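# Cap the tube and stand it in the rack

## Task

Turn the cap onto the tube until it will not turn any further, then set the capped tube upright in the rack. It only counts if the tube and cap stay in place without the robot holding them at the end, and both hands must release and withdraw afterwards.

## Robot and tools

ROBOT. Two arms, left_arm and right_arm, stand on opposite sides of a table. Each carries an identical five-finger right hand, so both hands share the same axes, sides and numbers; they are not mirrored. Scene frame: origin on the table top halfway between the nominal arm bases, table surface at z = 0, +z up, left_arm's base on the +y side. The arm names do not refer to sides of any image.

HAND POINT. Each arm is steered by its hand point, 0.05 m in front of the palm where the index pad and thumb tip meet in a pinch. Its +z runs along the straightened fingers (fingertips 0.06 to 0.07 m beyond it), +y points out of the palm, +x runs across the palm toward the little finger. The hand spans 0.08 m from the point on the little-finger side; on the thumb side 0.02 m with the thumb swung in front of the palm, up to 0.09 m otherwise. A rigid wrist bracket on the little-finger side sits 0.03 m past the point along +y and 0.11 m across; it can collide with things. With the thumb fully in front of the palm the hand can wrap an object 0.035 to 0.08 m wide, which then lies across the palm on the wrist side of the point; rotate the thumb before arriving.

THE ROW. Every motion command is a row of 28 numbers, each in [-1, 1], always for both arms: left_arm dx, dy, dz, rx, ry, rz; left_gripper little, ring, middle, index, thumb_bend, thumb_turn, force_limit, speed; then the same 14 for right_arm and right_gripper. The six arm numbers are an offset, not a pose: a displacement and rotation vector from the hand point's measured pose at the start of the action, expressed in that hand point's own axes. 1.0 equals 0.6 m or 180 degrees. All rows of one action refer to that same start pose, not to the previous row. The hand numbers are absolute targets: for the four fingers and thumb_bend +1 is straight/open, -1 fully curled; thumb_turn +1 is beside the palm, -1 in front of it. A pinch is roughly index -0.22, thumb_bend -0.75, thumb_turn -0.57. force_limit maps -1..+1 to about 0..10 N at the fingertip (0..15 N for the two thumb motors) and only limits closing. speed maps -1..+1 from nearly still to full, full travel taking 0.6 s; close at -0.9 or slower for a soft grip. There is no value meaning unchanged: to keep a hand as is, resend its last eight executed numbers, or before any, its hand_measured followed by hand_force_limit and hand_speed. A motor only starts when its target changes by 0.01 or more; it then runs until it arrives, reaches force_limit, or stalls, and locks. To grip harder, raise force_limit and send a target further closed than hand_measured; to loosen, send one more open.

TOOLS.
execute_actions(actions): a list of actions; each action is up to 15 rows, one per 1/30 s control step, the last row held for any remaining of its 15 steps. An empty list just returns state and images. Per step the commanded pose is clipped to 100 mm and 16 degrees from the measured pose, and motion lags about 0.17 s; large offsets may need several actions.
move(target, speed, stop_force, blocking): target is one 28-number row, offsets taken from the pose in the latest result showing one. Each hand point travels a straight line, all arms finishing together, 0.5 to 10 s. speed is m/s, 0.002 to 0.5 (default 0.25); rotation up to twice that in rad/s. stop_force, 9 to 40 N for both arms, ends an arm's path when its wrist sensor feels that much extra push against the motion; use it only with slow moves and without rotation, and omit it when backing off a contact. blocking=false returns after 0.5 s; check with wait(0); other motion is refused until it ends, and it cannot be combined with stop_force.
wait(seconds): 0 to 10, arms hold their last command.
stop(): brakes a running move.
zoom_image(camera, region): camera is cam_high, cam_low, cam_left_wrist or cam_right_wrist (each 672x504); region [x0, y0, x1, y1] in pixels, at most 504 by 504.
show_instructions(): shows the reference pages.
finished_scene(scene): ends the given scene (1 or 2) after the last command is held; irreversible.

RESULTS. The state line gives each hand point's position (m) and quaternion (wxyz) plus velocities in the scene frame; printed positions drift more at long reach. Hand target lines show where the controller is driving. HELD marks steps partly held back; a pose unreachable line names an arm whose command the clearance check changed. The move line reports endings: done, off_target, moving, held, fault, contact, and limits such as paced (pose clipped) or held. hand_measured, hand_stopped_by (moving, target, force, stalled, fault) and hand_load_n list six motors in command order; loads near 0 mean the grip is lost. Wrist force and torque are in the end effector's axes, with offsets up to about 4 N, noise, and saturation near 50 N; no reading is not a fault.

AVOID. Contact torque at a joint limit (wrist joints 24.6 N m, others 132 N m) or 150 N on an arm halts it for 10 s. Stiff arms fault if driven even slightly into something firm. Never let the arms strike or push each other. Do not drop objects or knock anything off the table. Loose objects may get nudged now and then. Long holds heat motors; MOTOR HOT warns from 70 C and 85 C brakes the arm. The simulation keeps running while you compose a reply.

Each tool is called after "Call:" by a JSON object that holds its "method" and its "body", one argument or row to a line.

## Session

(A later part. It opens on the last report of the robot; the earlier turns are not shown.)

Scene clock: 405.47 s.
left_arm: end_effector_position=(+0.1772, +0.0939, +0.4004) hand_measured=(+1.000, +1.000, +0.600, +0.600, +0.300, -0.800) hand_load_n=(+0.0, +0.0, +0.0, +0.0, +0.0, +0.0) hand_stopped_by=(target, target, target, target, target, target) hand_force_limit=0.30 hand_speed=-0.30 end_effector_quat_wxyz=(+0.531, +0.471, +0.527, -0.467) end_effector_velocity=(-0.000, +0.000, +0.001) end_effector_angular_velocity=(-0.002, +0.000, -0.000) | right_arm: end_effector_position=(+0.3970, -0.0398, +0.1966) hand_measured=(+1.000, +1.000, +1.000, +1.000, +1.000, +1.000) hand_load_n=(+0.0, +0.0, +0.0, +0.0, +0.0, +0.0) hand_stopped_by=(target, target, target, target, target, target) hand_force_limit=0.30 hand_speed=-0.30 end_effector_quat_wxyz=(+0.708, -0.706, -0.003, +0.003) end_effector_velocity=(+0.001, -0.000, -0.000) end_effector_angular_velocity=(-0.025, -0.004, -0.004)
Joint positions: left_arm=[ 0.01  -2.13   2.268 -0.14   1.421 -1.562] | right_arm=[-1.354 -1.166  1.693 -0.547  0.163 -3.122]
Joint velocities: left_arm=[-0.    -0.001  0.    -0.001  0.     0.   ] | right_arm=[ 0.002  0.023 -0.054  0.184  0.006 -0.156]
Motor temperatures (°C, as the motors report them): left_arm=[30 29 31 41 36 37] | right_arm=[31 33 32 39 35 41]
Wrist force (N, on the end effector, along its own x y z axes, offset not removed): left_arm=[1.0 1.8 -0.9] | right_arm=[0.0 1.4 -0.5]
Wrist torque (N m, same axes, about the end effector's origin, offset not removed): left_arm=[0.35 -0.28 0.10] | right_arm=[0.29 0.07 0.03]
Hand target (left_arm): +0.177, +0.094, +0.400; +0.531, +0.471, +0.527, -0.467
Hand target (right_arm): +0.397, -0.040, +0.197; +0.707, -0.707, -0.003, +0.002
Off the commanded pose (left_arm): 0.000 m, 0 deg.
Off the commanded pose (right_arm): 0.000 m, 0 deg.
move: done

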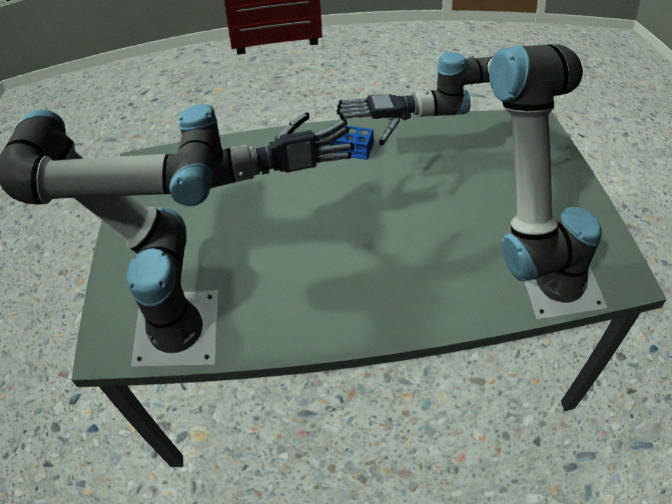

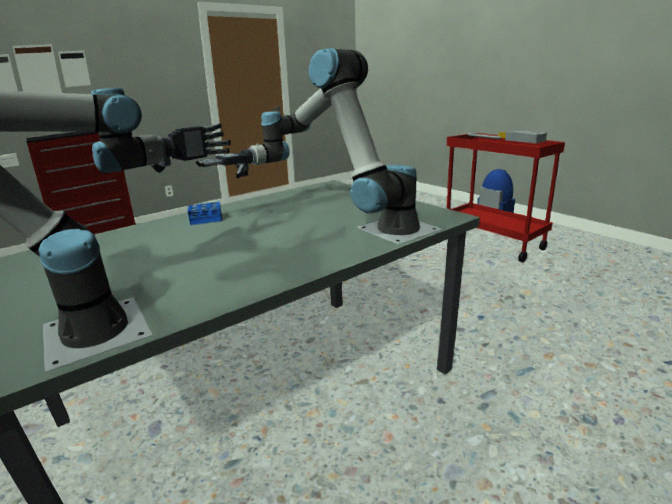

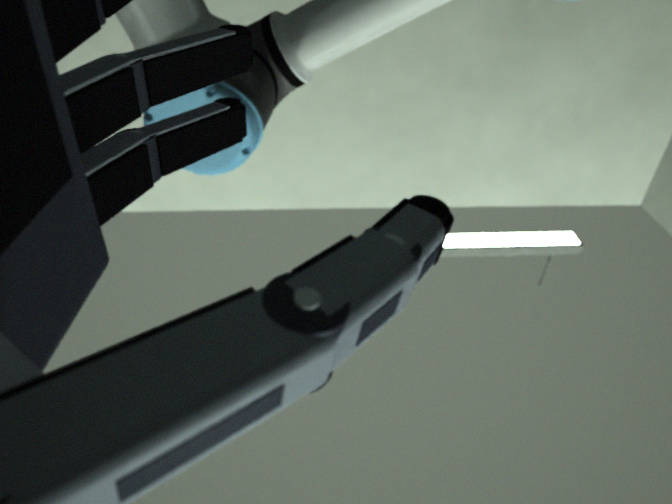

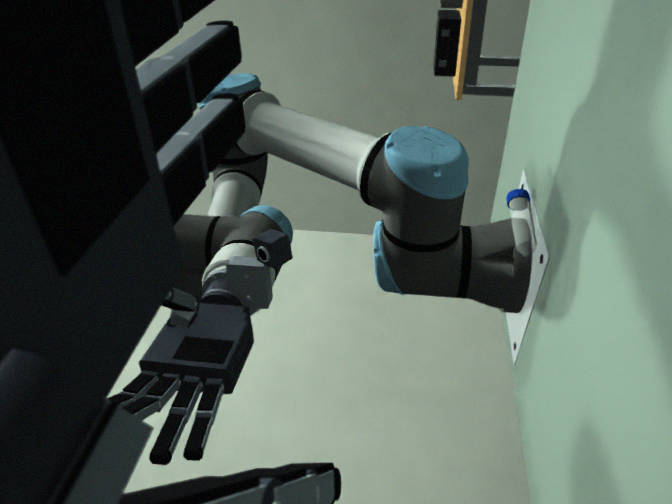

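Call:
{"method": "move", "body": {
  "target": [0.2,0.25,-0.58,0.54,0,0,1,1,1,1,1,1,0.3,-0.3,0,0,-0.1,0,0,0,1,1,1,1,1,1,0.3,-0.3]
}}

Call:
{"method": "move", "body": {
  "target": [0,0,0,0,0,-0.5,1,1,1,1,1,1,0.3,-0.3,0,0,0,0,0,0,1,1,1,1,1,1,0.3,-0.3]
}}

Scene clock: 416.97 s.
left_arm: end_effector_position=(+0.2202, +0.2311, +0.3553) hand_measured=(+1.000, +1.000, +1.000, +1.000, +1.000, +1.000) hand_load_n=(+0.0, +0.0, +0.0, +0.0, +0.0, +0.0) hand_stopped_by=(target, target, target, target, target, target) hand_force_limit=0.30 hand_speed=-0.30 end_effector_quat_wxyz=(+0.379, +0.599, +0.376, -0.597) end_effector_velocity=(+0.000, +0.000, +0.000) end_effector_angular_velocity=(+0.000, +0.000, +0.001) | right_arm: end_effector_position=(+0.3974, -0.0996, +0.1964) hand_measured=(+1.000, +1.000, +1.000, +1.000, +1.000, +1.000) hand_load_n=(+0.0, +0.0, +0.0, +0.0, +0.0, +0.0) hand_stopped_by=(target, target, target, target, target, target) hand_force_limit=0.30 hand_speed=-0.30 end_effector_quat_wxyz=(+0.708, -0.706, -0.003, +0.003) end_effector_velocity=(-0.000, -0.002, -0.000) end_effector_angular_velocity=(+0.001, +0.001, +0.000)
Joint positions: left_arm=[ 1.111 -1.746  2.159 -0.413  3.087 -1.566] | right_arm=[-1.473 -1.217  1.768 -0.599  0.044 -3.094]
Joint velocities: left_arm=[ 0.002 -0.    -0.     0.001  0.     0.   ] | right_arm=[-0.004 -0.006  0.011 -0.033 -0.004  0.029]
Motor temperatures (°C, as the motors report them): left_arm=[30 29 31 41 36 37] | right_arm=[31 33 32 39 35 41]
Wrist force (N, on the end effector, along its own x y z axes, offset not removed): left_arm=[1.3 0.9 1.7] | right_arm=[-1.5 2.2 -0.5]
Wrist torque (N m, same axes, about the end effector's origin, offset not removed): left_arm=[0.03 -0.44 0.20] | right_arm=[0.36 0.30 0.00]
Hand target (left_arm): +0.220, +0.231, +0.355; +0.379, +0.599, +0.376, -0.597
Hand target (right_arm): +0.397, -0.100, +0.196; +0.708, -0.706, -0.003, +0.003
Off the commanded pose (left_arm): 0.247 m, 65 deg; position and orientation clipped at the last step of the last action.
Off the commanded pose (right_arm): 0.000 m, 0 deg.
move: held (left_arm); limits=paced,held; held on 68 of 112 steps (left_arm), including the last (left_arm)
pose unreachable (left arm): on one or more control steps of this call, first in action 0 (counted from 0), this arm could not follow its commanded pose, so it was not sent that pose on those steps. On the call's last step it was still not sent that pose. It may still have moved: this result reports where it is.
cause: the commanded pose would bring two parts of the arm too close to each other (joints 4 (wrist 1) to 6 (wrist 3) lie between them).

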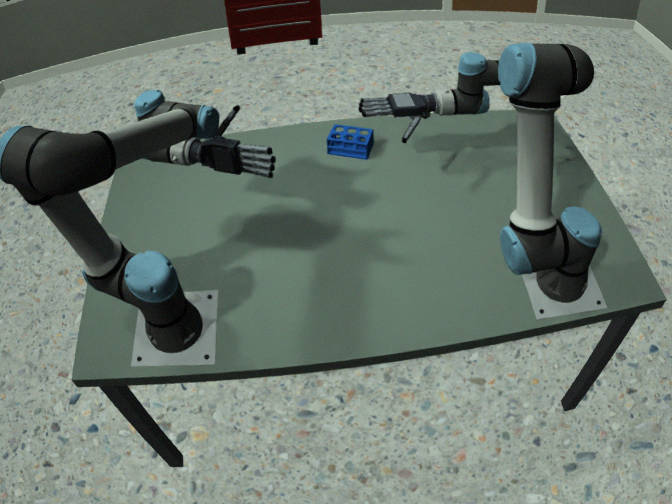

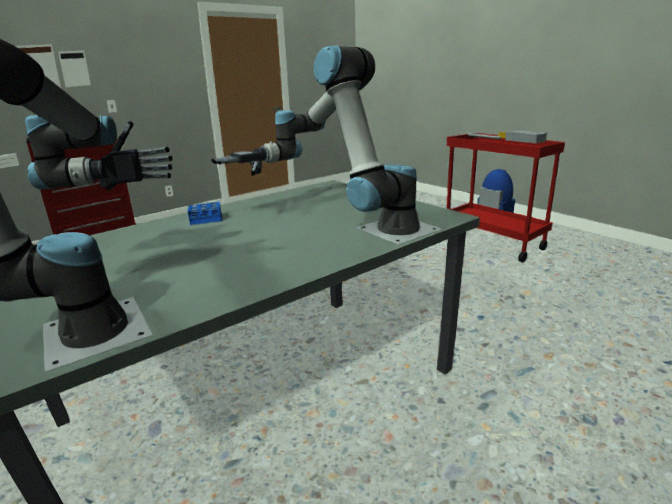

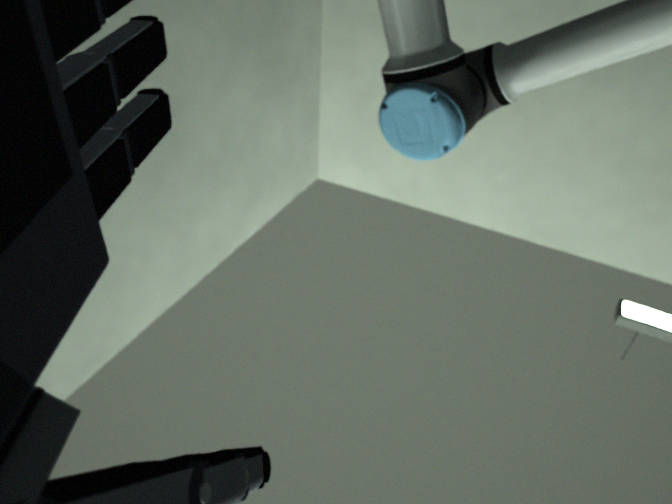

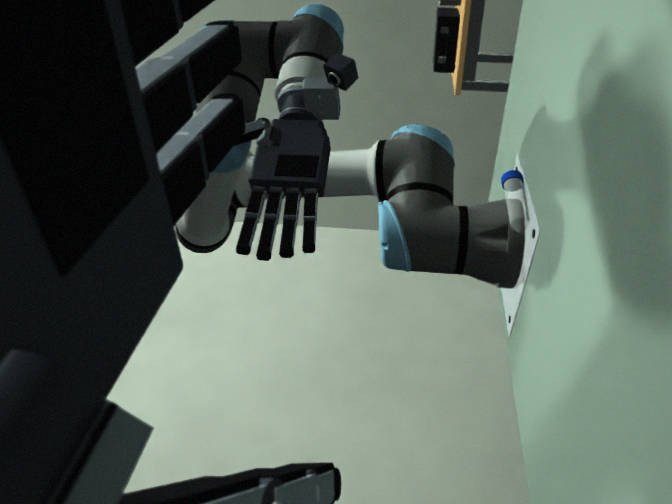

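Scene clock: 421.90 s.
left_arm: end_effector_position=(+0.2204, +0.2316, +0.3554) hand_measured=(+1.000, +1.000, +1.000, +1.000, +1.000, +1.000) hand_load_n=(+0.0, +0.0, +0.0, +0.0, +0.0, +0.0) hand_stopped_by=(target, target, target, target, target, target) hand_force_limit=0.30 hand_speed=-0.30 end_effector_quat_wxyz=(-0.158, +0.166, +0.695, -0.682) end_effector_velocity=(+0.001, +0.000, -0.000) end_effector_angular_velocity=(+0.005, +0.013, +0.013) | right_arm: end_effector_position=(+0.3974, -0.0996, +0.1964) hand_measured=(+1.000, +1.000, +1.000, +1.000, +1.000, +1.000) hand_load_n=(+0.0, +0.0, +0.0, +0.0, +0.0, +0.0) hand_stopped_by=(target, target, target, target, target, target) hand_force_limit=0.30 hand_speed=-0.30 end_effector_quat_wxyz=(+0.708, -0.706, -0.003, +0.003) end_effector_velocity=(+0.000, +0.000, +0.000) end_effector_angular_velocity=(+0.000, -0.001, +0.000)
Joint positions: left_arm=[ 1.116 -1.594  1.808  0.361  3.105 -2.559] | right_arm=[-1.473 -1.217  1.768 -0.599  0.044 -3.094]
Joint velocities: left_arm=[ 0.001 -0.049  0.02  -0.171 -0.009 -0.213] | right_arm=[ 0.    -0.    -0.    -0.    -0.    -0.001]
Motor temperatures (°C, as the motors report them): left_arm=[30 29 31 41 36 37] | right_arm=[31 33 32 39 35 41]
Wrist force (N, on the end effector, along its own x y z axes, offset not removed): left_arm=[2.2 0.6 0.6] | right_arm=[-0.3 0.0 -0.5]
Wrist torque (N m, same axes, about the end effector's origin, offset not removed): left_arm=[0.18 -0.50 0.24] | right_arm=[0.01 0.15 0.00]
Hand target (left_arm): +0.220, +0.232, +0.355; -0.158, +0.165, +0.695, -0.682
Hand target (right_arm): +0.397, -0.100, +0.196; +0.708, -0.706, -0.003, +0.003
Off the commanded pose (left_arm): 0.001 m, 2 deg.
Off the commanded pose (right_arm): 0.000 m, 0 deg.
move: done; limits=paced

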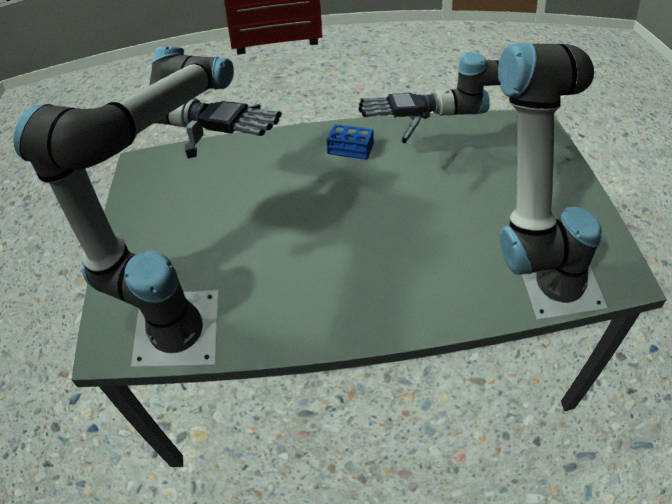

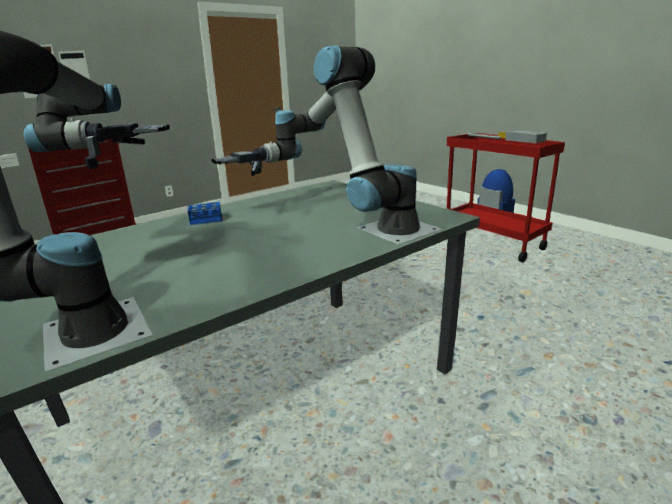

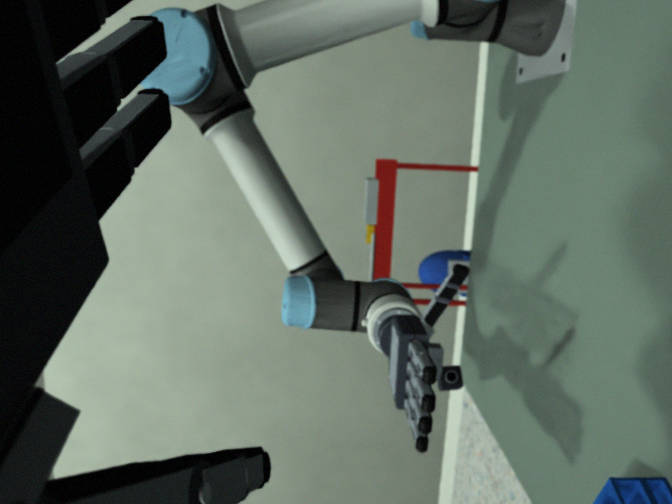

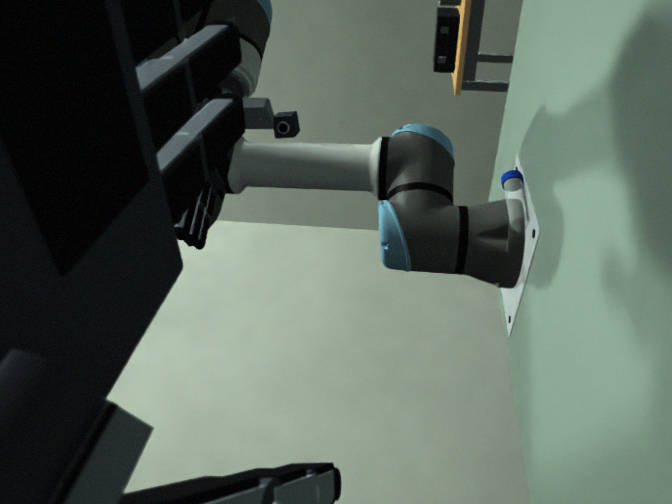

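Call:
{"method": "move", "body": {
  "target": [0.15,0.26,-0.43,0,0.355,0,1,1,1,1,1,1,0.3,-0.3,0,0,0,0,0,0,1,1,1,1,1,1,0.3,-0.3],
  "speed": 0.12
}}

Scene clock: 430.43 s.
left_arm: end_effector_position=(+0.2575, +0.5043, +0.2044) hand_measured=(+1.000, +1.000, +1.000, +1.000, +1.000, +1.000) hand_load_n=(+0.0, +0.0, +0.0, +0.0, +0.0, +0.0) hand_stopped_by=(target, target, target, target, target, target) hand_force_limit=0.30 hand_speed=-0.30 end_effector_quat_wxyz=(-0.502, +0.502, +0.505, -0.491) end_effector_velocity=(-0.000, +0.001, -0.000) end_effector_angular_velocity=(+0.000, +0.002, -0.006) | right_arm: end_effector_position=(+0.3974, -0.0996, +0.1964) hand_measured=(+1.000, +1.000, +1.000, +1.000, +1.000, +1.000) hand_load_n=(+0.0, +0.0, +0.0, +0.0, +0.0, +0.0) hand_stopped_by=(target, target, target, target, target, target) hand_force_limit=0.30 hand_speed=-0.30 end_effector_quat_wxyz=(+0.708, -0.706, -0.003, +0.003) end_effector_velocity=(-0.001, +0.001, +0.000) end_effector_angular_velocity=(+0.000, -0.001, +0.001)
Joint positions: left_arm=[ 1.42  -1.13   1.603 -0.487  4.529 -3.158] | right_arm=[-1.473 -1.217  1.768 -0.599  0.044 -3.094]
Joint velocities: left_arm=[0.    0.001 0.    0.    0.006 0.   ] | right_arm=[ 0.002 -0.001 -0.    -0.     0.    -0.   ]
Motor temperatures (°C, as the motors report them): left_arm=[30 29 31 41 36 37] | right_arm=[31 33 32 39 35 41]
Wrist force (N, on the end effector, along its own x y z axes, offset not removed): left_arm=[3.2 1.7 1.0] | right_arm=[1.9 -0.3 -0.8]
Wrist torque (N m, same axes, about the end effector's origin, offset not removed): left_arm=[0.24 -0.65 0.25] | right_arm=[0.06 -0.22 0.06]
Hand target (left_arm): +0.257, +0.504, +0.204; +0.502, -0.502, -0.505, +0.491
Hand target (right_arm): +0.397, -0.100, +0.196; +0.708, -0.706, -0.003, +0.003
Off the commanded pose (left_arm): 0.001 m, 0 deg.
Off the commanded pose (right_arm): 0.000 m, 0 deg.
move: done

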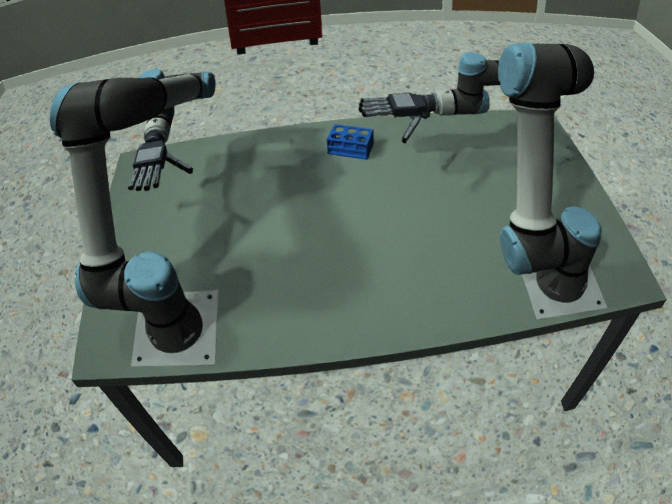

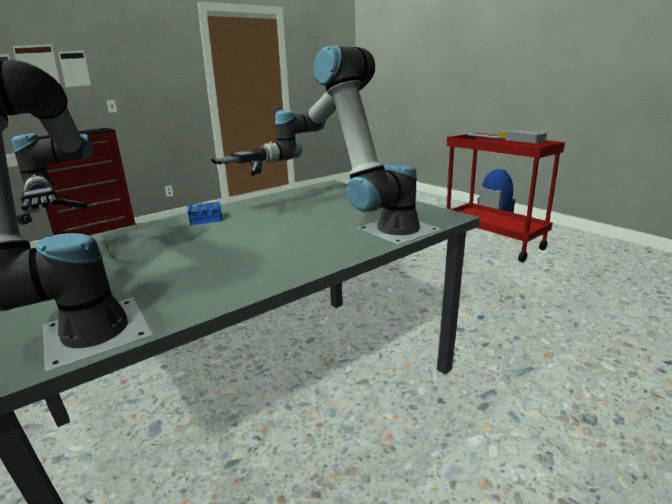

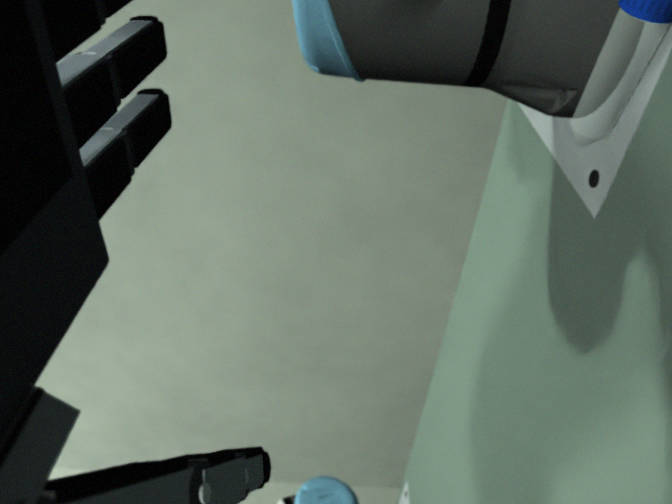

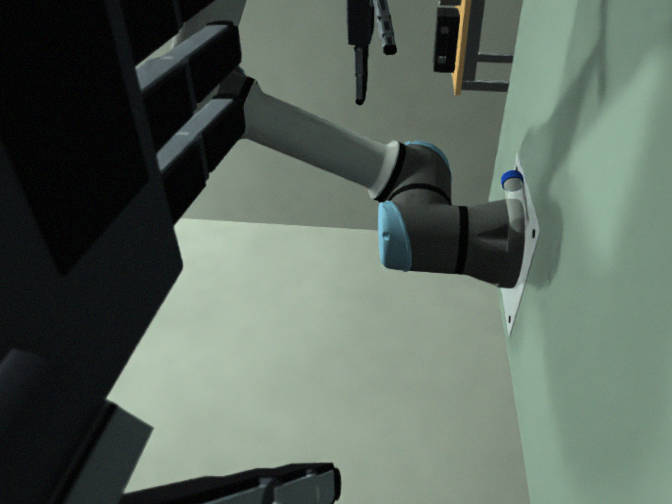

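Call:
{"method": "move", "body": {
  "target": [0,0.19,0.16,-0.22,0,0,-1,-1,0.5,0.5,0.2,-0.8,0.3,-0.3,0,0,0,0,0,0,1,1,1,1,1,1,0.3,-0.3],
  "speed": 0.12
}}

Scene clock: 438.13 s.
left_arm: end_effector_position=(+0.1632, +0.5068, +0.0888) hand_measured=(-1.000, -1.000, +0.500, +0.500, +0.200, -0.800) hand_load_n=(+0.0, +0.0, +0.0, +0.0, +0.0, +0.0) hand_stopped_by=(target, target, target, target, target, target) hand_force_limit=0.30 hand_speed=-0.30 end_effector_quat_wxyz=(-0.302, +0.642, +0.641, -0.291) end_effector_velocity=(-0.002, +0.000, -0.002) end_effector_angular_velocity=(+0.001, -0.008, +0.001) | right_arm: end_effector_position=(+0.3974, -0.0996, +0.1964) hand_measured=(+1.000, +1.000, +1.000, +1.000, +1.000, +1.000) hand_load_n=(+0.0, +0.0, +0.0, +0.0, +0.0, +0.0) hand_stopped_by=(target, target, target, target, target, target) hand_force_limit=0.30 hand_speed=-0.30 end_effector_quat_wxyz=(+0.708, -0.706, -0.003, +0.003) end_effector_velocity=(+0.000, +0.000, -0.000) end_effector_angular_velocity=(+0.000, -0.002, +0.000)
Joint positions: left_arm=[ 1.316 -1.726  2.293 -1.29   4.503 -3.341] | right_arm=[-1.473 -1.217  1.768 -0.599  0.044 -3.094]
Joint velocities: left_arm=[-0.003 -0.011  0.011 -0.009 -0.001 -0.006] | right_arm=[ 0.    -0.     0.    -0.002 -0.    -0.   ]
Motor temperatures (°C, as the motors report them): left_arm=[30 29 31 41 36 37] | right_arm=[31 33 32 39 35 41]
Wrist force (N, on the end effector, along its own x y z axes, offset not removed): left_arm=[2.1 1.3 1.2] | right_arm=[0.0 -0.3 -1.0]
Wrist torque (N m, same axes, about the end effector's origin, offset not removed): left_arm=[0.23 -0.55 0.26] | right_arm=[0.09 0.14 0.00]
Hand target (left_arm): +0.163, +0.507, +0.089; -0.302, +0.642, +0.642, -0.291
Hand target (right_arm): +0.397, -0.100, +0.196; +0.708, -0.706, -0.003, +0.003
Off the commanded pose (left_arm): 0.000 m, 0 deg.
Off the commanded pose (right_arm): 0.000 m, 0 deg.
move: done

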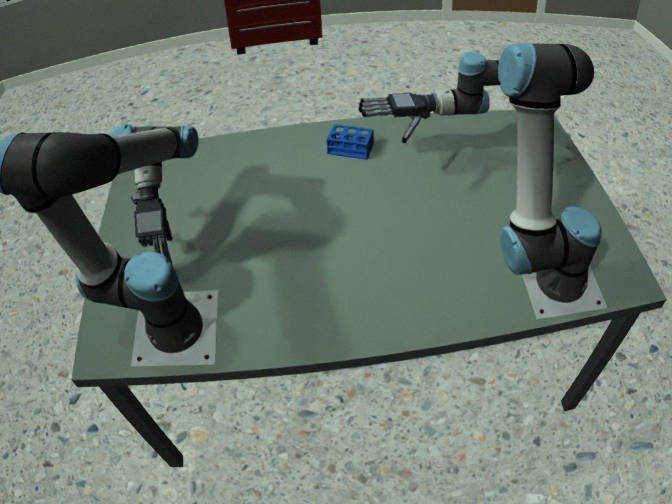

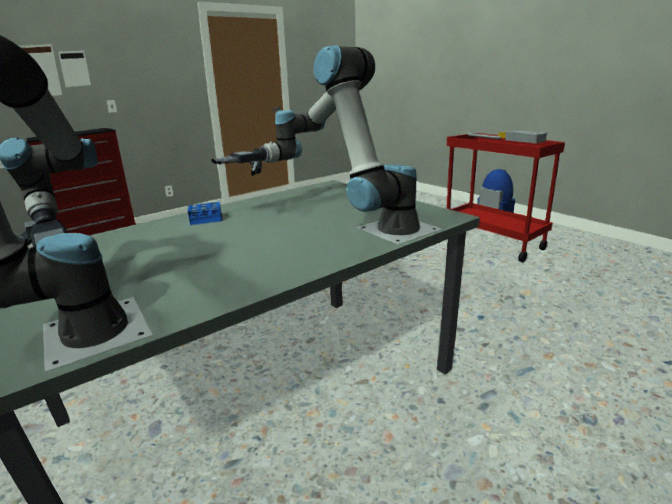

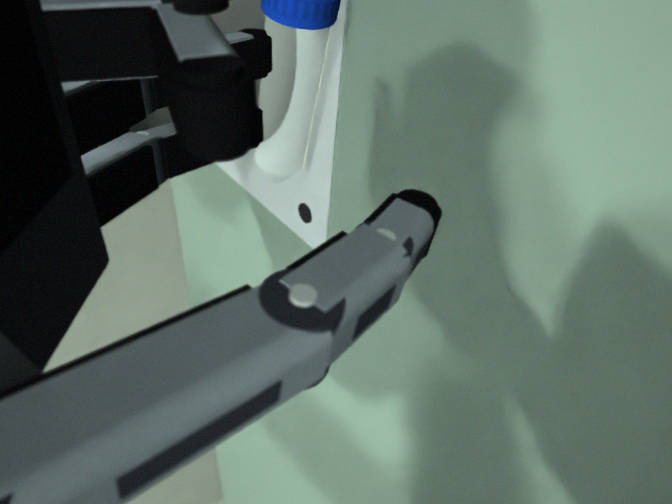

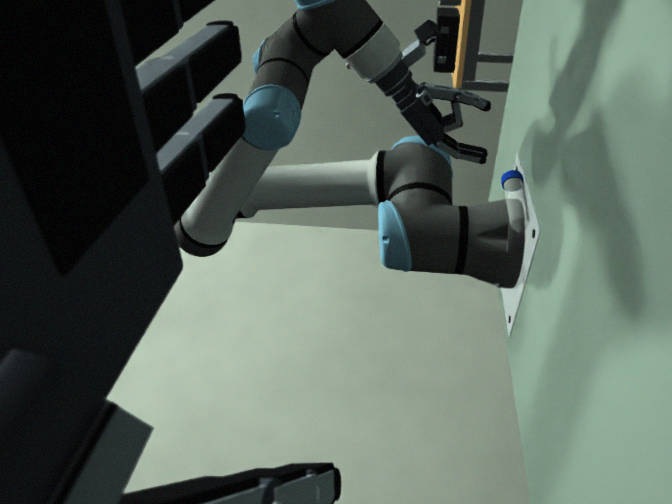

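Call:
{"method": "move", "body": {
  "target": [0,-0.064,0.077,0,0,0,-1,-1,0.5,0.5,0.2,-0.8,0.3,-0.3,0,0,0,0,0,0,1,1,1,1,1,1,0.3,-0.3],
  "speed": 0.03,
  "stop_force": 9
}}

Call:
{"method": "zoom_image", "body": {
  "camera": "cam_right_wrist",
  "region": [380,80,580,280]
}}

Scene clock: 446.30 s.
left_arm: end_effector_position=(+0.1033, +0.5073, +0.0880) hand_measured=(-1.000, -1.000, +0.500, +0.500, +0.200, -0.800) hand_load_n=(+0.0, +0.0, +0.0, +0.0, +0.0, +0.0) hand_stopped_by=(target, target, target, target, target, target) hand_force_limit=0.30 hand_speed=-0.30 end_effector_quat_wxyz=(-0.302, +0.642, +0.641, -0.291) end_effector_velocity=(-0.001, -0.000, +0.000) end_effector_angular_velocity=(-0.000, -0.003, -0.000) | right_arm: end_effector_position=(+0.3974, -0.0996, +0.1964) hand_measured=(+1.000, +1.000, +1.000, +1.000, +1.000, +1.000) hand_load_n=(+0.0, +0.0, +0.0, +0.0, +0.0, +0.0) hand_stopped_by=(target, target, target, target, target, target) hand_force_limit=0.30 hand_speed=-0.30 end_effector_quat_wxyz=(+0.708, -0.706, -0.003, +0.003) end_effector_velocity=(+0.000, -0.000, +0.000) end_effector_angular_velocity=(-0.000, +0.000, -0.000)
Joint positions: left_arm=[ 1.253 -1.912  2.426 -1.246  4.456 -3.384] | right_arm=[-1.473 -1.217  1.768 -0.599  0.044 -3.094]
Joint velocities: left_arm=[-0.003 -0.007  0.003 -0.    -0.001 -0.002] | right_arm=[-0.    -0.     0.     0.001 -0.    -0.   ]
Motor temperatures (°C, as the motors report them): left_arm=[30 29 31 41 36 37] | right_arm=[31 33 32 39 35 41]
Wrist force (N, on the end effector, along its own x y z axes, offset not removed): left_arm=[2.4 0.8 1.6] | right_arm=[0.4 0.7 0.6]
Wrist torque (N m, same axes, about the end effector's origin, offset not removed): left_arm=[0.09 -0.58 0.25] | right_arm=[0.10 -0.01 0.09]
Hand target (left_arm): +0.103, +0.507, +0.088; -0.302, +0.642, +0.641, -0.291
Hand target (right_arm): +0.397, -0.100, +0.196; +0.708, -0.706, -0.003, +0.003
Off the commanded pose (left_arm): 0.000 m, 0 deg.
Off the commanded pose (right_arm): 0.000 m, 0 deg.
move: done

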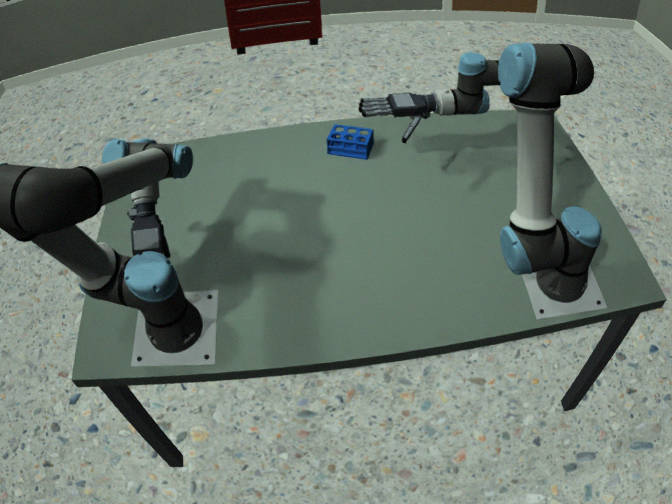

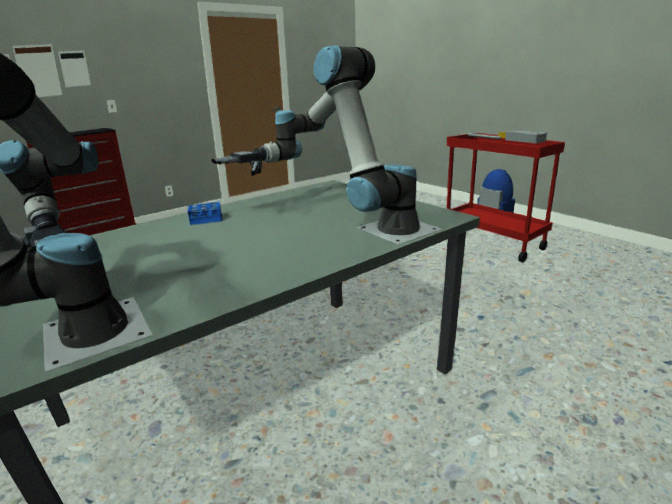

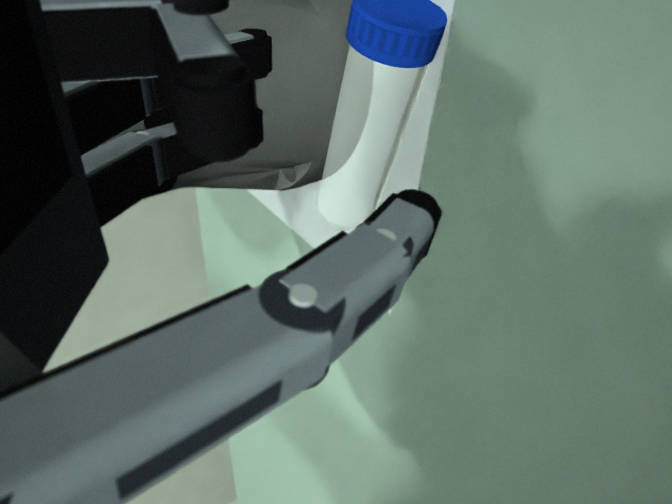

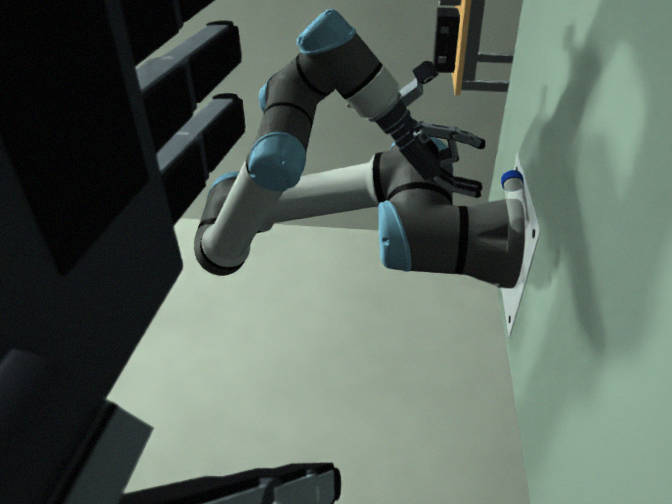

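Region (380, 80, 580, 280) of cam_right_wrist's 672x504 image, scaled by 2.520, with more detail than that image has.

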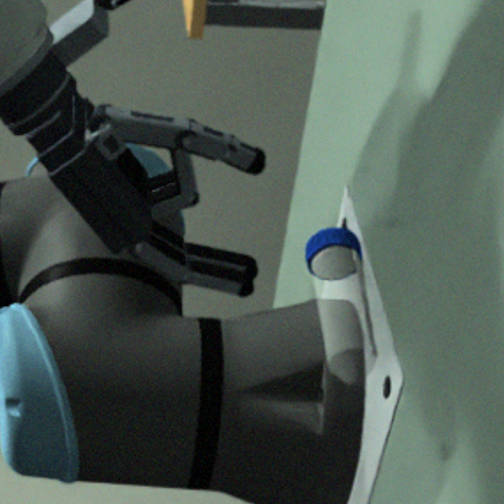

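Call:
{"method": "move", "body": {
  "target": [0,0.029,0.057,0,0,0,-1,-1,0.5,0.5,0.2,-0.8,0.3,-0.3,0,0,0,0,0,0,1,1,1,1,1,1,0.3,-0.3],
  "speed": 0.015,
  "stop_force": 9
}}

Call:
{"method": "zoom_image", "body": {
  "camera": "cam_right_wrist",
  "region": [380,80,580,280]
}}

Scene clock: 451.90 s.
left_arm: end_effector_position=(+0.0897, +0.5079, +0.0556) hand_measured=(-1.000, -1.000, +0.500, +0.500, +0.200, -0.800) hand_load_n=(+0.0, +0.0, +0.0, +0.0, +0.0, +0.0) hand_stopped_by=(target, target, target, target, target, target) hand_force_limit=0.30 hand_speed=-0.30 end_effector_quat_wxyz=(-0.302, +0.642, +0.641, -0.291) end_effector_velocity=(-0.000, +0.000, +0.000) end_effector_angular_velocity=(+0.000, -0.000, +0.001) | right_arm: end_effector_position=(+0.3974, -0.0996, +0.1964) hand_measured=(+1.000, +1.000, +1.000, +1.000, +1.000, +1.000) hand_load_n=(+0.0, +0.0, +0.0, +0.0, +0.0, +0.0) hand_stopped_by=(target, target, target, target, target, target) hand_force_limit=0.30 hand_speed=-0.30 end_effector_quat_wxyz=(+0.708, -0.706, -0.003, +0.003) end_effector_velocity=(-0.001, +0.001, -0.000) end_effector_angular_velocity=(-0.000, +0.000, +0.002)
Joint positions: left_arm=[ 1.236 -1.895  2.514 -1.355  4.444 -3.395] | right_arm=[-1.473 -1.217  1.768 -0.599  0.044 -3.094]
Joint velocities: left_arm=[ 0.002 -0.001  0.     0.     0.     0.   ] | right_arm=[ 0.002 -0.     0.    -0.    -0.     0.   ]
Motor temperatures (°C, as the motors report them): left_arm=[30 29 31 41 36 37] | right_arm=[31 33 32 39 35 41]
Wrist force (N, on the end effector, along its own x y z axes, offset not removed): left_arm=[1.4 0.2 -0.1] | right_arm=[-0.6 1.2 -0.8]
Wrist torque (N m, same axes, about the end effector's origin, offset not removed): left_arm=[0.17 -0.45 0.18] | right_arm=[0.27 0.20 0.02]
Hand target (left_arm): +0.090, +0.508, +0.056; -0.302, +0.642, +0.641, -0.291
Hand target (right_arm): +0.397, -0.100, +0.196; +0.708, -0.706, -0.003, +0.003
Off the commanded pose (left_arm): 0.003 m, 0 deg.
Off the commanded pose (right_arm): 0.000 m, 0 deg.
move: held (left_arm); limits=held; held on 8 of 83 steps (left_arm), including the last (left_arm)
pose unreachable (left arm): on one or more control steps of this call, first in action 0 (counted from 0), this arm could not follow its commanded pose, so it was not sent that pose on those steps. On the call's last step it was still not sent that pose. It may still have moved: this result reports where it is.
cause: the commanded pose would bring two parts of the arm too close to each other (joints 1 (shoulder pan) to 6 (wrist 3) lie between them).

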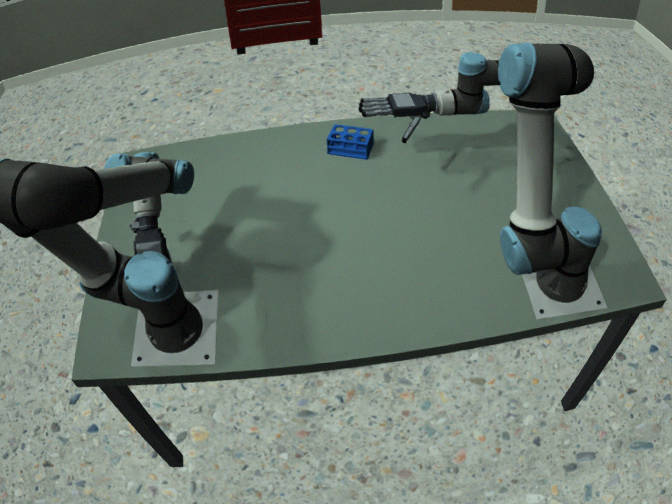

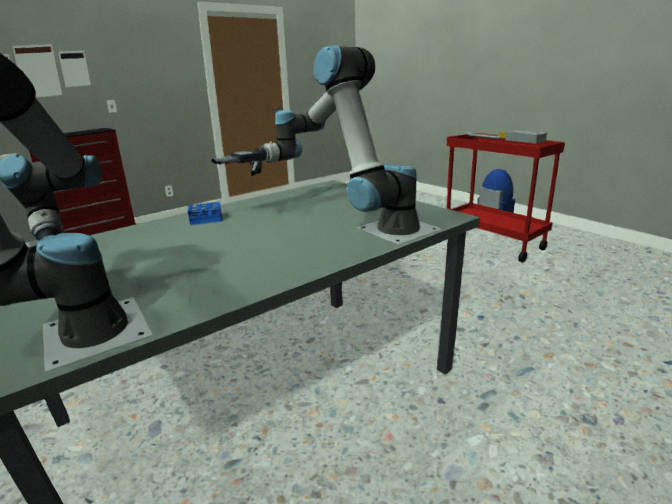

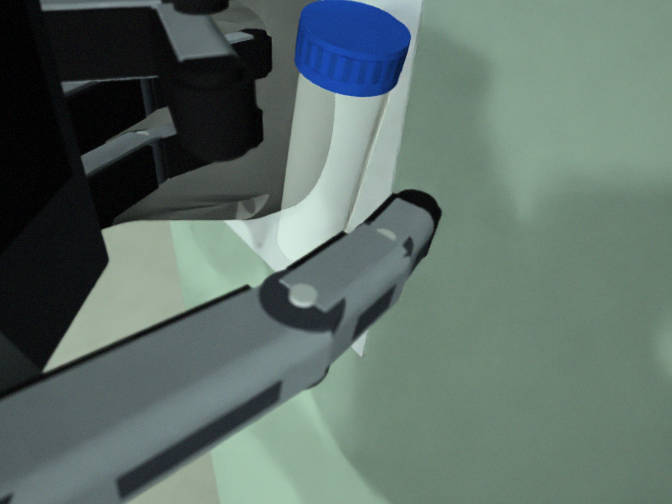

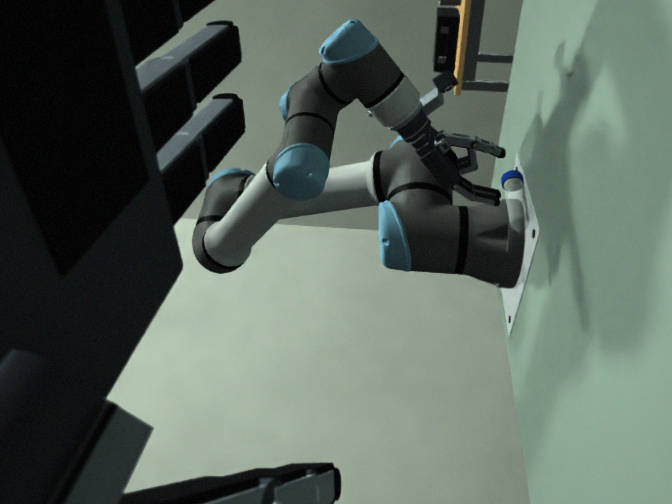

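Region (380, 80, 580, 280) of cam_right_wrist's 672x504 image, scaled by 2.520, with more detail than that image has.

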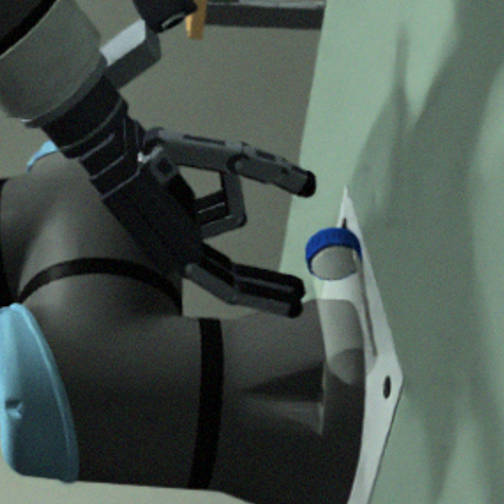

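Call:
{"method": "move", "body": {
  "target": [0.02,0.04,0.007,0,0,0,-1,-1,0.5,0.5,0.2,-0.8,0.3,-0.3,0,0,0,0,0,0,1,1,1,1,1,1,0.3,-0.3],
  "speed": 0.01,
  "stop_force": 9
}}

Call:
{"method": "zoom_image", "body": {
  "camera": "cam_right_wrist",
  "region": [380,80,580,280]
}}

Scene clock: 457.87 s.
left_arm: end_effector_position=(+0.1021, +0.5199, +0.0349) hand_measured=(-1.000, -1.000, +0.500, +0.500, +0.200, -0.800) hand_load_n=(+0.0, +0.0, +0.0, +0.0, +0.0, +0.0) hand_stopped_by=(target, target, target, target, target, target) hand_force_limit=0.30 hand_speed=-0.30 end_effector_quat_wxyz=(-0.302, +0.642, +0.641, -0.292) end_effector_velocity=(+0.002, +0.001, -0.002) end_effector_angular_velocity=(-0.001, -0.002, -0.001) | right_arm: end_effector_position=(+0.3974, -0.0996, +0.1964) hand_measured=(+1.000, +1.000, +1.000, +1.000, +1.000, +1.000) hand_load_n=(+0.0, +0.0, +0.0, +0.0, +0.0, +0.0) hand_stopped_by=(target, target, target, target, target, target) hand_force_limit=0.30 hand_speed=-0.30 end_effector_quat_wxyz=(+0.708, -0.706, -0.003, +0.003) end_effector_velocity=(-0.001, +0.000, -0.000) end_effector_angular_velocity=(-0.000, +0.001, +0.001)
Joint positions: left_arm=[ 1.296 -1.794  2.516 -1.448  4.489 -3.354] | right_arm=[-1.473 -1.217  1.768 -0.599  0.044 -3.094]
Joint velocities: left_arm=[ 0.004  0.009 -0.001 -0.009  0.004  0.003] | right_arm=[ 0.001  0.     0.     0.    -0.     0.   ]
Motor temperatures (°C, as the motors report them): left_arm=[30 29 31 41 36 37] | right_arm=[31 33 32 39 35 41]
Wrist force (N, on the end effector, along its own x y z axes, offset not removed): left_arm=[2.3 1.2 0.9] | right_arm=[-1.5 1.9 1.1]
Wrist torque (N m, same axes, about the end effector's origin, offset not removed): left_arm=[0.11 -0.62 0.28] | right_arm=[0.35 0.33 -0.10]
Hand target (left_arm): +0.102, +0.520, +0.035; -0.302, +0.642, +0.641, -0.292
Hand target (right_arm): +0.397, -0.100, +0.196; +0.708, -0.706, -0.003, +0.003
Off the commanded pose (left_arm): 0.000 m, 0 deg.
Off the commanded pose (right_arm): 0.000 m, 0 deg.
move: done

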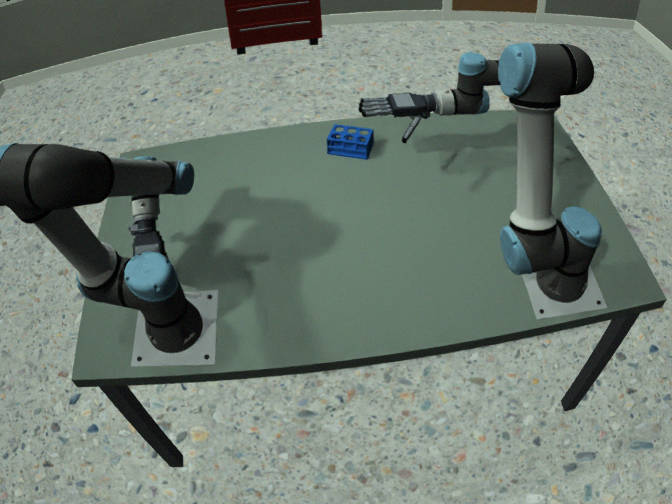

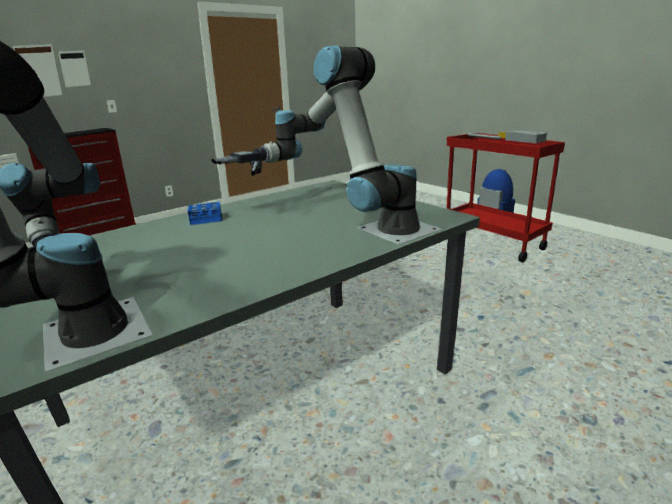

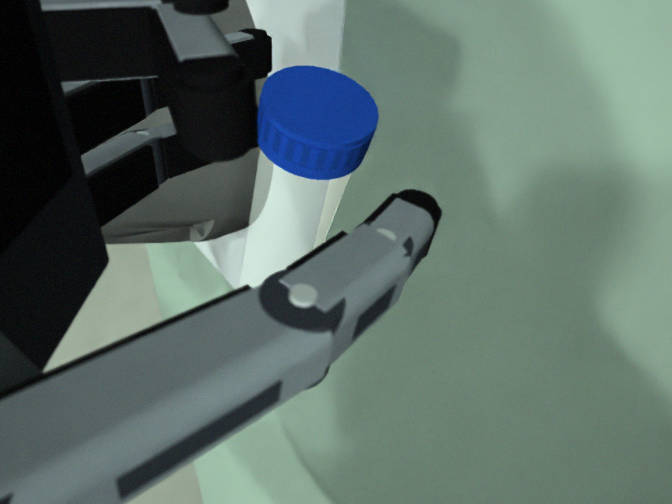

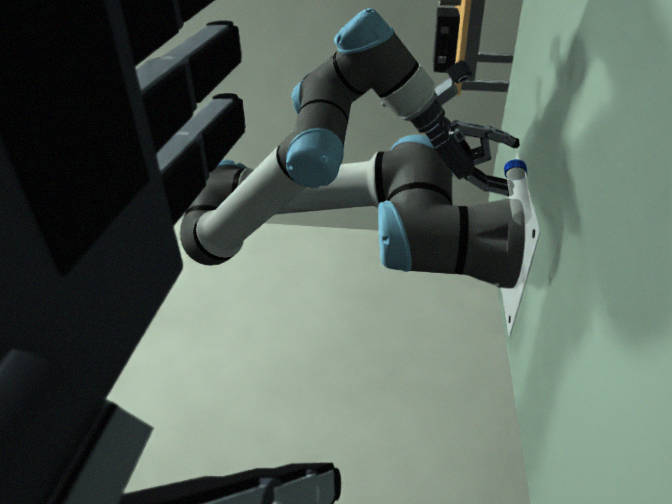

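Region (380, 80, 580, 280) of cam_right_wrist's 672x504 image, scaled by 2.520, with more detail than that image has.

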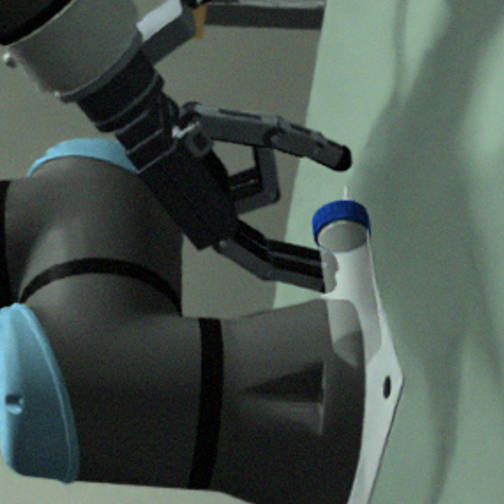

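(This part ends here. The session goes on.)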